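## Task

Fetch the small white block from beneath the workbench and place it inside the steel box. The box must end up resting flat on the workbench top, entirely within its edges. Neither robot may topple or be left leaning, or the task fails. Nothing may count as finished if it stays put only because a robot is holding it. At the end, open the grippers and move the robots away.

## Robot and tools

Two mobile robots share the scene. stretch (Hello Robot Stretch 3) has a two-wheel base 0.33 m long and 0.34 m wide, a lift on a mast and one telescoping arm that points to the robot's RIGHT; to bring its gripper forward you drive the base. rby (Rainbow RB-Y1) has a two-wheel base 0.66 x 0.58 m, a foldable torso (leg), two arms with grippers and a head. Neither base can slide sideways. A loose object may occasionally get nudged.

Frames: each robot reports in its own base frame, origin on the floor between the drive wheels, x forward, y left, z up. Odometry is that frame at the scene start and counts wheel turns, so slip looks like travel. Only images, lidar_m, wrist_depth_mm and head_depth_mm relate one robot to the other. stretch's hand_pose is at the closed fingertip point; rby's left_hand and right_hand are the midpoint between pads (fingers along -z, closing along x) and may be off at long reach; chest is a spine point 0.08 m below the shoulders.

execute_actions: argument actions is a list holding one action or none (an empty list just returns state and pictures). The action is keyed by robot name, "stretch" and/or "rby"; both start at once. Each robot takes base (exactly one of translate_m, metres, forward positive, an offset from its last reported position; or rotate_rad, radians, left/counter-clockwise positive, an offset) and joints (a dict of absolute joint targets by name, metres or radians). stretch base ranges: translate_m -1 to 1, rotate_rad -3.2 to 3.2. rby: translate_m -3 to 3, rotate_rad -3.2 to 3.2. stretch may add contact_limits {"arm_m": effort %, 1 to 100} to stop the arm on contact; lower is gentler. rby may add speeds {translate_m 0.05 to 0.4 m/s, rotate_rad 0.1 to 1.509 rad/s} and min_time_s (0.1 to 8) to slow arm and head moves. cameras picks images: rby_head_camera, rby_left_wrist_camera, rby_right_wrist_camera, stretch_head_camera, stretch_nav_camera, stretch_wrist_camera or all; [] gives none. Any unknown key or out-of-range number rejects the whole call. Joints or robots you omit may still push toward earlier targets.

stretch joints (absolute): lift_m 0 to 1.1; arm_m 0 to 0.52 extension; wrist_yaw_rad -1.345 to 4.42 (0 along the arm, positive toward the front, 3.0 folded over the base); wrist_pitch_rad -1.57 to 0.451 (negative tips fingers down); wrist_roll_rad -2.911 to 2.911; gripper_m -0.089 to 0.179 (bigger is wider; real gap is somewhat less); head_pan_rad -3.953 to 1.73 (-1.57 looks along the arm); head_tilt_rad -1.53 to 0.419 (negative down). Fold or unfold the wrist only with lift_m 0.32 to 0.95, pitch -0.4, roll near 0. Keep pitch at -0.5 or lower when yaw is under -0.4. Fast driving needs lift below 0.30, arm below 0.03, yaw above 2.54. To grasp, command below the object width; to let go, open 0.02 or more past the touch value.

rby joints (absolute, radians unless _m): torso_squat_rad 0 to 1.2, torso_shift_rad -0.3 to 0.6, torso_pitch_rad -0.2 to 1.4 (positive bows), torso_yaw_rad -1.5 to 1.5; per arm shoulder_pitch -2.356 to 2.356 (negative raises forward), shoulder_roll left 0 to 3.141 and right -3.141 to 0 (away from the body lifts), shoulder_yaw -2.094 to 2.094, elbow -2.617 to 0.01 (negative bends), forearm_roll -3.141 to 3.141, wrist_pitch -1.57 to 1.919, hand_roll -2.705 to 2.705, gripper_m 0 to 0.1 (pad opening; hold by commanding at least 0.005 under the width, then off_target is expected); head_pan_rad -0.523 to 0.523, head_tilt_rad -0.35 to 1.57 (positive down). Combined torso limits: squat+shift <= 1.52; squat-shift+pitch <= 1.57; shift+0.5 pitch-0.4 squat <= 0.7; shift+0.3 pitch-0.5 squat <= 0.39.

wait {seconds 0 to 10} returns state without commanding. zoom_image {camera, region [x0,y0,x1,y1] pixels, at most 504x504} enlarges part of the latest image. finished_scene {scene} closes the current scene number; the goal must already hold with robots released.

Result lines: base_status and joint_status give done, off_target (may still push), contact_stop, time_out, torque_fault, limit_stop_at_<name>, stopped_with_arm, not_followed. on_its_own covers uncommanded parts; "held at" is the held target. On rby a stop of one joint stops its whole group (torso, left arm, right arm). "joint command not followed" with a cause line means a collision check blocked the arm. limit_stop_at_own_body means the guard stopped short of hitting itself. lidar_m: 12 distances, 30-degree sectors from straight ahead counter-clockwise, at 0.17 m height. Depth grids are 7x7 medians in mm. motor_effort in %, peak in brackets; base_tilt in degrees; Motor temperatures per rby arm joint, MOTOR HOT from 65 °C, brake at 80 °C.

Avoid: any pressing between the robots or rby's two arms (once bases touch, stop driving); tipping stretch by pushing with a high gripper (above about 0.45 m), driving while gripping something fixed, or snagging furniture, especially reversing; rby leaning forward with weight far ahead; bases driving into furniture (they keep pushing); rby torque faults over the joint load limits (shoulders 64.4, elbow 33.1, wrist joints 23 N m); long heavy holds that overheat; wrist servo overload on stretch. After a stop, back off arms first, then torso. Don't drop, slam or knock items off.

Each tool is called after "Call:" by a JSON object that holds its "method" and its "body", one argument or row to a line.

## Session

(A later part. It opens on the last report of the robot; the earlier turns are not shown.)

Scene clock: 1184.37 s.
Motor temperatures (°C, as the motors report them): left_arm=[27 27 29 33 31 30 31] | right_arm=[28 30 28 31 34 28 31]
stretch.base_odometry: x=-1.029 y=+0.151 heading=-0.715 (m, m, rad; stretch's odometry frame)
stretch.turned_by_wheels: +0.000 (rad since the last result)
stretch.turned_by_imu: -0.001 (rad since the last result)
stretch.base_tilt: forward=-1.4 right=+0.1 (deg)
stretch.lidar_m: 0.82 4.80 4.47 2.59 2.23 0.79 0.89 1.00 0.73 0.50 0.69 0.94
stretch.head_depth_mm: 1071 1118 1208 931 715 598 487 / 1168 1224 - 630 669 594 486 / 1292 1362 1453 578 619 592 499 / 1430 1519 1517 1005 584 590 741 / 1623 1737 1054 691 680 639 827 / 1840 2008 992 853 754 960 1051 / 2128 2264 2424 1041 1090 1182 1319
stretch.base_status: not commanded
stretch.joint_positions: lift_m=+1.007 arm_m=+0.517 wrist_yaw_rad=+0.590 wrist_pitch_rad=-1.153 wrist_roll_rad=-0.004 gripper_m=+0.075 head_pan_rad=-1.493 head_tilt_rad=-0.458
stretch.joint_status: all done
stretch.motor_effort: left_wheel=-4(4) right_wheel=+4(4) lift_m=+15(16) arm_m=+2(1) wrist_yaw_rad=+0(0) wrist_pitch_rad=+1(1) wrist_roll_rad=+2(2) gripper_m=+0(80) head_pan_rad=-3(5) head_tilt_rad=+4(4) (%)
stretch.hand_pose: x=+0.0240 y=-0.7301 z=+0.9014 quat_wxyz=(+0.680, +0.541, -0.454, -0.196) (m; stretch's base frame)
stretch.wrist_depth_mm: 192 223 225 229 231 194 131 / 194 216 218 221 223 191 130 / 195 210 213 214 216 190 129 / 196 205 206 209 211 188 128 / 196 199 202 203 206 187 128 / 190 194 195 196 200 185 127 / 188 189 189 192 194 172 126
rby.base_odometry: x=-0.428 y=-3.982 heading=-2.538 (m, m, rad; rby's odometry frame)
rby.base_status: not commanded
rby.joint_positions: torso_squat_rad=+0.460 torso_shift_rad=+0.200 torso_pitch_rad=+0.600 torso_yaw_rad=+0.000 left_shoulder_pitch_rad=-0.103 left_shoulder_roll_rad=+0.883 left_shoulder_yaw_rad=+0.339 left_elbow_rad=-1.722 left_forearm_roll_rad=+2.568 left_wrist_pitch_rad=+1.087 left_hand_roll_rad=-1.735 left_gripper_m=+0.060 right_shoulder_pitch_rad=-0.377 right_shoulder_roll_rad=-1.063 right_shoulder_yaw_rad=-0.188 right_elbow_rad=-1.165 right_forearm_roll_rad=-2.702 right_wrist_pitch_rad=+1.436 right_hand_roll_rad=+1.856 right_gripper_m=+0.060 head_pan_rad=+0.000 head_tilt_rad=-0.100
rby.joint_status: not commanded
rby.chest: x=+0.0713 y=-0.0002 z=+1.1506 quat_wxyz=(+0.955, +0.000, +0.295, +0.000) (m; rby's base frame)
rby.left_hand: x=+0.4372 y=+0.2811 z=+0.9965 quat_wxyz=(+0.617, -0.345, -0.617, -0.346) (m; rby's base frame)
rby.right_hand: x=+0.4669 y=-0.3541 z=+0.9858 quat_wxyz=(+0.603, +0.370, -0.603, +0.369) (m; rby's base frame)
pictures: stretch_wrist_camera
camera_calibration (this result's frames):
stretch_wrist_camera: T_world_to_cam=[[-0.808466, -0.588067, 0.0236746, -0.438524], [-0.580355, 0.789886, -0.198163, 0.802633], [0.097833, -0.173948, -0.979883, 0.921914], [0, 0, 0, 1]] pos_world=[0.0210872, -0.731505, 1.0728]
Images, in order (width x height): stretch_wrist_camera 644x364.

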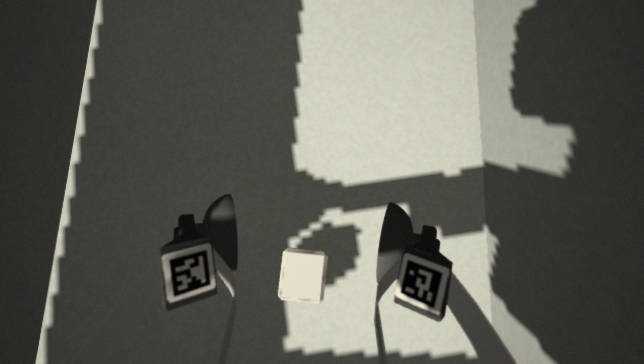

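Call:
{"method": "execute_actions", "body": {
  "actions": [
    {"stretch":{"joints":{"lift_m":1.095,"wrist_pitch_rad":0.1,"arm_m":0.18}},"rby":{"base":{"translate_m":-0.3},"joints":{"torso_pitch_rad":0.0,"torso_shift_rad":0.0,"head_tilt_rad":0.45}}}
  ],
  "cameras": ["rby_head_camera","stretch_head_camera","stretch_nav_camera","stretch_wrist_camera"]
}}

Scene clock: 1204.37 s.
Motor temperatures (°C, as the motors report them): left_arm=[27 27 29 33 31 30 31] | right_arm=[28 30 28 31 34 28 31]
stretch.base_odometry: x=-1.029 y=+0.151 heading=-0.715 (m, m, rad; stretch's odometry frame)
stretch.turned_by_wheels: +0.000 (rad since the last result)
stretch.turned_by_imu: -0.002 (rad since the last result)
stretch.base_tilt: forward=-1.4 right=+0.1 (deg)
stretch.lidar_m: 1.08 4.81 4.49 2.59 2.22 0.79 0.89 0.99 0.73 0.50 0.69 1.38
stretch.head_depth_mm: 1077 - - 930 715 598 488 / 1174 - - 621 668 594 486 / 1292 - - 585 620 592 500 / 1440 - - 994 585 589 738 / 1618 1722 1030 690 679 640 830 / 1833 1978 981 853 756 960 1053 / 2110 2236 2440 1044 1089 1186 1316
stretch.base_status: not commanded
stretch.joint_positions: lift_m=+1.094 arm_m=+0.180 wrist_yaw_rad=+0.590 wrist_pitch_rad=+0.078 wrist_roll_rad=-0.004 gripper_m=+0.075 head_pan_rad=-1.493 head_tilt_rad=-0.457
stretch.joint_status: all done
stretch.motor_effort: left_wheel=-4(4) right_wheel=+4(4) lift_m=+49(53) arm_m=-2(3) wrist_yaw_rad=+0(1) wrist_pitch_rad=+7(8) wrist_roll_rad=+2(2) gripper_m=-1(1) head_pan_rad=-4(4) head_tilt_rad=+4(4) (%)
stretch.hand_pose: x=+0.1218 y=-0.5390 z=+1.2290 quat_wxyz=(+0.670, +0.179, -0.682, +0.232) (m; stretch's base frame)
stretch.wrist_depth_mm: - - - - - - 770 / - - - - - - 778 / - - - - - - 787 / - - - - - - 801 / - - - - - - 791 / - - - - 659 628 786 / - - - 663 668 473 701
rby.base_odometry: x=-0.181 y=-3.812 heading=-2.536 (m, m, rad; rby's odometry frame)
rby.base_status: done
rby.joint_positions: torso_squat_rad=+0.460 torso_shift_rad=+0.000 torso_pitch_rad=+0.000 torso_yaw_rad=+0.000 left_shoulder_pitch_rad=-0.103 left_shoulder_roll_rad=+0.883 left_shoulder_yaw_rad=+0.339 left_elbow_rad=-1.722 left_forearm_roll_rad=+2.568 left_wrist_pitch_rad=+1.087 left_hand_roll_rad=-1.735 left_gripper_m=+0.060 right_shoulder_pitch_rad=-0.377 right_shoulder_roll_rad=-1.063 right_shoulder_yaw_rad=-0.188 right_elbow_rad=-1.165 right_forearm_roll_rad=-2.702 right_wrist_pitch_rad=+1.436 right_hand_roll_rad=+1.856 right_gripper_m=+0.060 head_pan_rad=+0.000 head_tilt_rad=+0.450
rby.joint_status: all done
rby.chest: x=-0.2280 y=-0.0002 z=+1.2172 quat_wxyz=(+1.000, +0.000, +0.000, +0.000) (m; rby's base frame)
rby.left_hand: x=+0.1610 y=+0.2811 z=+1.2965 quat_wxyz=(+0.407, -0.228, -0.772, -0.433) (m; rby's base frame)
rby.right_hand: x=+0.1915 y=-0.3541 z=+1.3045 quat_wxyz=(+0.398, +0.244, -0.754, +0.462) (m; rby's base frame)
pictures: rby_head_camera, stretch_head_camera (sideways: a quarter turn clockwise sets it upright), stretch_nav_camera (sideways: a quarter turn counterclockwise sets it upright), stretch_wrist_camera
camera_calibration (this result's frames):
rby_head_camera: T_world_to_cam=[[-0.0101395, -0.997932, -0.0634775, 0.0870491], [-0.372595, 0.0626798, -0.925875, 1.29077], [0.927939, 0.0142635, -0.37246, 0.673013], [0, 0, 0, 1]] pos_world=[-0.142696, -0.00363587, 1.45129]
stretch_head_camera: T_world_to_cam=[[-0.0413742, 0.367879, -0.928953, 1.22486], [0.994845, 0.10132, -0.00418481, 0.00227702], [0.092582, -0.924337, -0.370174, 0.440584], [0, 0, 0, 1]] pos_world=[0.00762221, -0.0435824, 1.30094]
stretch_nav_camera: T_world_to_cam=[[0.026172, -0.428965, 0.902942, -1.13814], [-0.999656, -0.00968087, 0.0243761, 0.0273709], [-0.00171525, -0.903269, -0.429071, 0.522415], [0, 0, 0, 1]] pos_world=[0.0580448, -0.0160744, 1.25116]
stretch_wrist_camera: T_world_to_cam=[[-0.834573, -0.549024, 0.045396, -0.257206], [-0.113908, 0.0913529, -0.989282, 1.3123], [0.538993, -0.830799, -0.138779, -0.174929], [0, 0, 0, 1]] pos_world=[0.0291094, -0.406426, 1.28564]
Images, in order (width x height): rby_head_camera 896x504, stretch_head_camera 896x504, stretch_nav_camera 672x504, stretch_wrist_camera 644x364.

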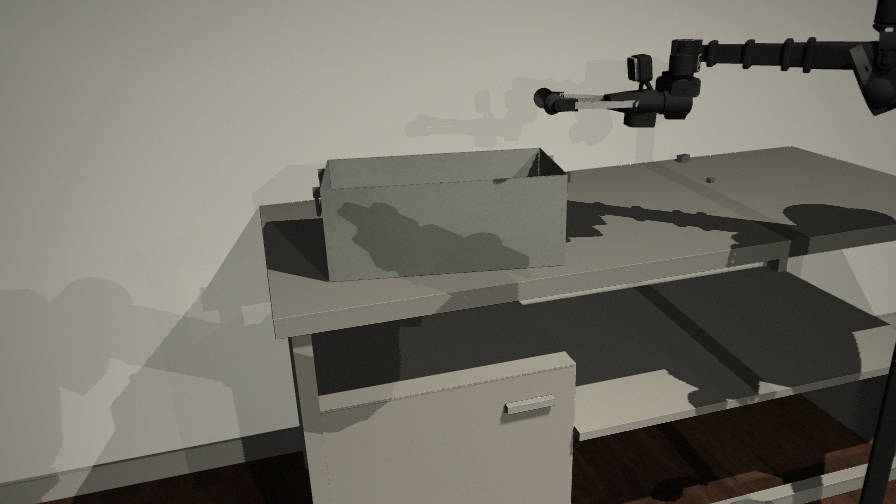

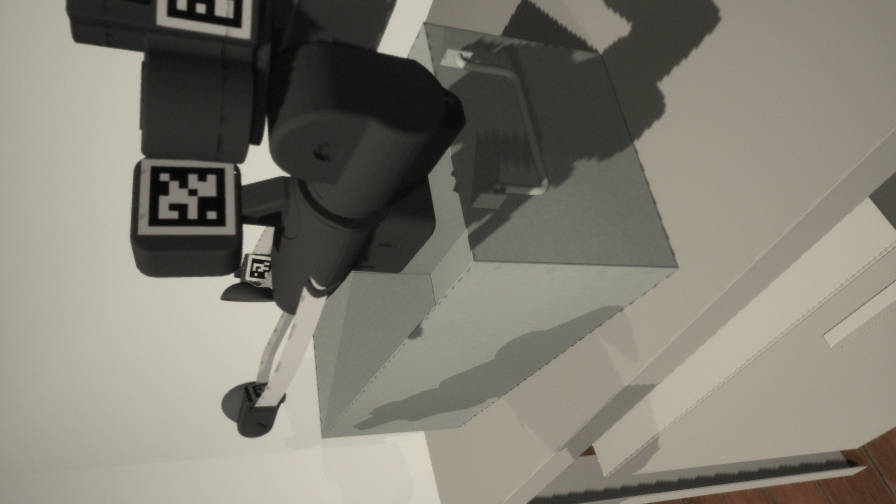

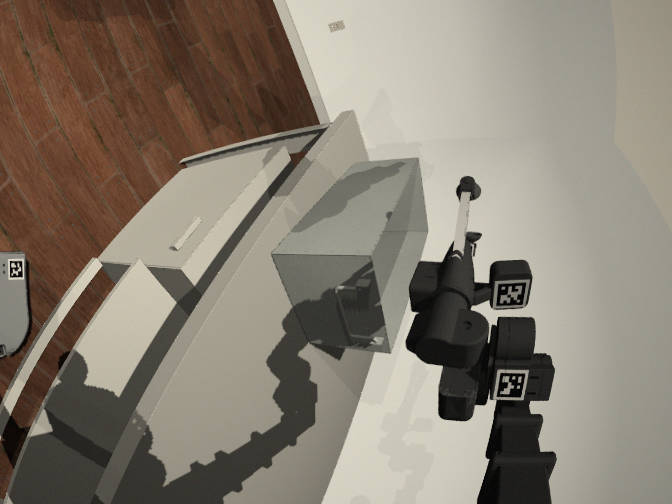

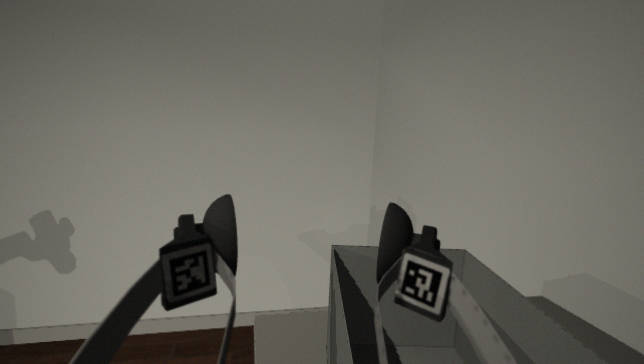

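Call:
{"method": "execute_actions", "body": {
  "actions": [
    {"stretch":{"joints":{"wrist_yaw_rad":1.6,"arm_m":0.11}}}
  ],
  "cameras": ["rby_head_camera","stretch_head_camera"]
}}

Scene clock: 1210.00 s.
Motor temperatures (°C, as the motors report them): left_arm=[27 27 29 33 31 30 31] | right_arm=[29 30 28 31 34 28 31]
stretch.base_odometry: x=-1.029 y=+0.151 heading=-0.715 (m, m, rad; stretch's odometry frame)
stretch.turned_by_wheels: +0.000 (rad since the last result)
stretch.turned_by_imu: -0.001 (rad since the last result)
stretch.base_tilt: forward=-1.3 right=+0.0 (deg)
stretch.lidar_m: 1.08 4.82 4.47 2.60 2.23 0.79 0.89 1.00 0.73 0.50 0.69 1.38
stretch.head_depth_mm: 1079 - - 1037 716 599 488 / 1169 - - - 680 594 486 / 1291 1367 1444 - 622 592 500 / 1429 1525 1542 - 584 590 741 / 1611 - - - 678 638 825 / 1844 - 979 - 743 958 1049 / 2109 2261 2404 914 1091 1175 1317
stretch.base_status: not commanded
stretch.joint_positions: lift_m=+1.094 arm_m=+0.110 wrist_yaw_rad=+1.599 wrist_pitch_rad=+0.078 wrist_roll_rad=-0.004 gripper_m=+0.075 head_pan_rad=-1.493 head_tilt_rad=-0.457
stretch.joint_status: all done
stretch.motor_effort: left_wheel=-4(5) right_wheel=+4(4) lift_m=+50(50) arm_m=-3(3) wrist_yaw_rad=+1(2) wrist_pitch_rad=+7(7) wrist_roll_rad=+2(2) gripper_m=+0(1) head_pan_rad=-3(3) head_tilt_rad=+4(3) (%)
stretch.hand_pose: x=+0.2359 y=-0.2481 z=+1.2290 quat_wxyz=(+0.474, +0.486, -0.511, +0.527) (m; stretch's base frame)
stretch.wrist_depth_mm: - - - - - - - / - - - - - - - / - 800 - - - - - / - - - - - - - / - - - - - - - / - - - - - - - / - - - - - - -
rby.base_odometry: x=-0.181 y=-3.812 heading=-2.536 (m, m, rad; rby's odometry frame)
rby.base_status: not commanded
rby.joint_positions: torso_squat_rad=+0.460 torso_shift_rad=+0.000 torso_pitch_rad=+0.000 torso_yaw_rad=+0.000 left_shoulder_pitch_rad=-0.103 left_shoulder_roll_rad=+0.883 left_shoulder_yaw_rad=+0.339 left_elbow_rad=-1.723 left_forearm_roll_rad=+2.568 left_wrist_pitch_rad=+1.087 left_hand_roll_rad=-1.735 left_gripper_m=+0.060 right_shoulder_pitch_rad=-0.377 right_shoulder_roll_rad=-1.063 right_shoulder_yaw_rad=-0.188 right_elbow_rad=-1.165 right_forearm_roll_rad=-2.702 right_wrist_pitch_rad=+1.436 right_hand_roll_rad=+1.856 right_gripper_m=+0.060 head_pan_rad=+0.000 head_tilt_rad=+0.450
rby.joint_status: not commanded
rby.chest: x=-0.2280 y=-0.0002 z=+1.2172 quat_wxyz=(+1.000, +0.000, +0.000, +0.000) (m; rby's base frame)
rby.left_hand: x=+0.1610 y=+0.2811 z=+1.2965 quat_wxyz=(+0.407, -0.228, -0.772, -0.433) (m; rby's base frame)
rby.right_hand: x=+0.1915 y=-0.3541 z=+1.3045 quat_wxyz=(+0.398, +0.244, -0.754, +0.462) (m; rby's base frame)
pictures: rby_head_camera, stretch_head_camera (sideways: a quarter turn clockwise sets it upright)
camera_calibration (this result's frames):
rby_head_camera: T_world_to_cam=[[-0.0101394, -0.997932, -0.0634773, 0.0870491], [-0.372595, 0.0626796, -0.925875, 1.29077], [0.927939, 0.0142635, -0.37246, 0.673013], [0, 0, 0, 1]] pos_world=[-0.142696, -0.0036356, 1.45129]
stretch_head_camera: T_world_to_cam=[[-0.0413743, 0.367879, -0.928953, 1.22486], [0.994845, 0.10132, -0.00418481, 0.00227702], [0.0925821, -0.924337, -0.370174, 0.440584], [0, 0, 0, 1]] pos_world=[0.00762222, -0.0435824, 1.30094]
Images, in order (width x height): rby_head_camera 896x504, stretch_head_camera 896x504.

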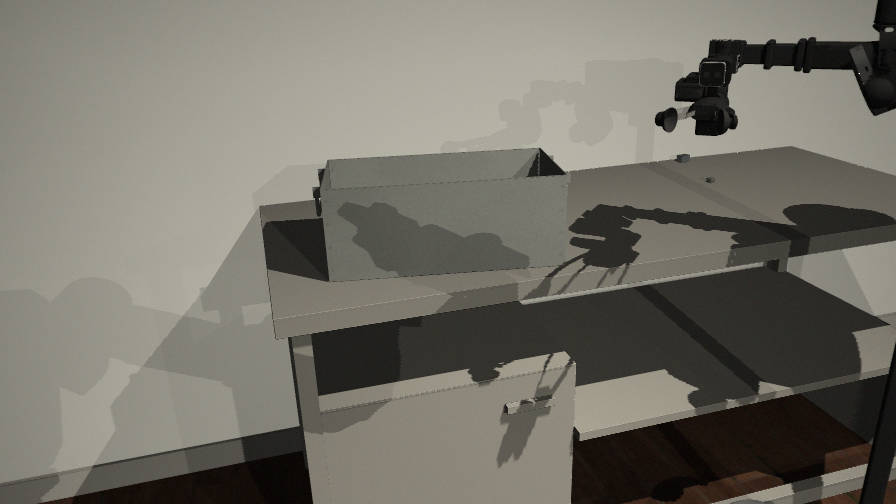

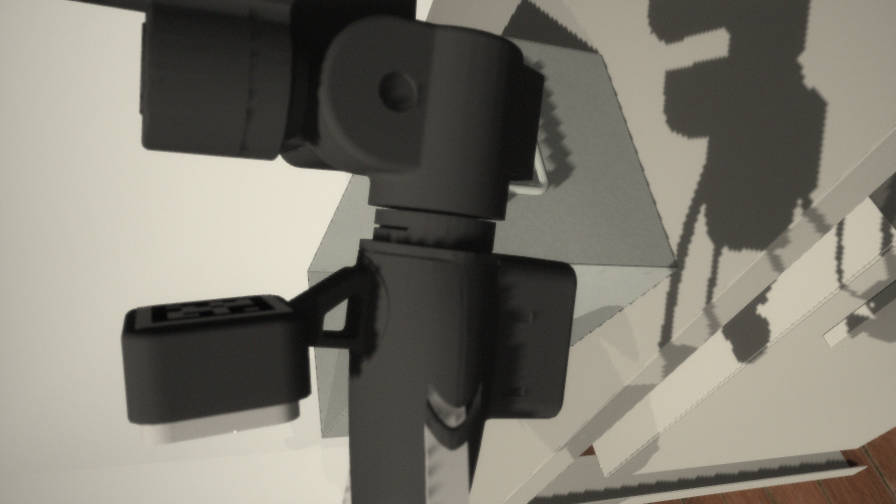

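Call:
{"method": "finished_scene", "body": {
  "scene": 1
}}

The scene is finished: the task was done.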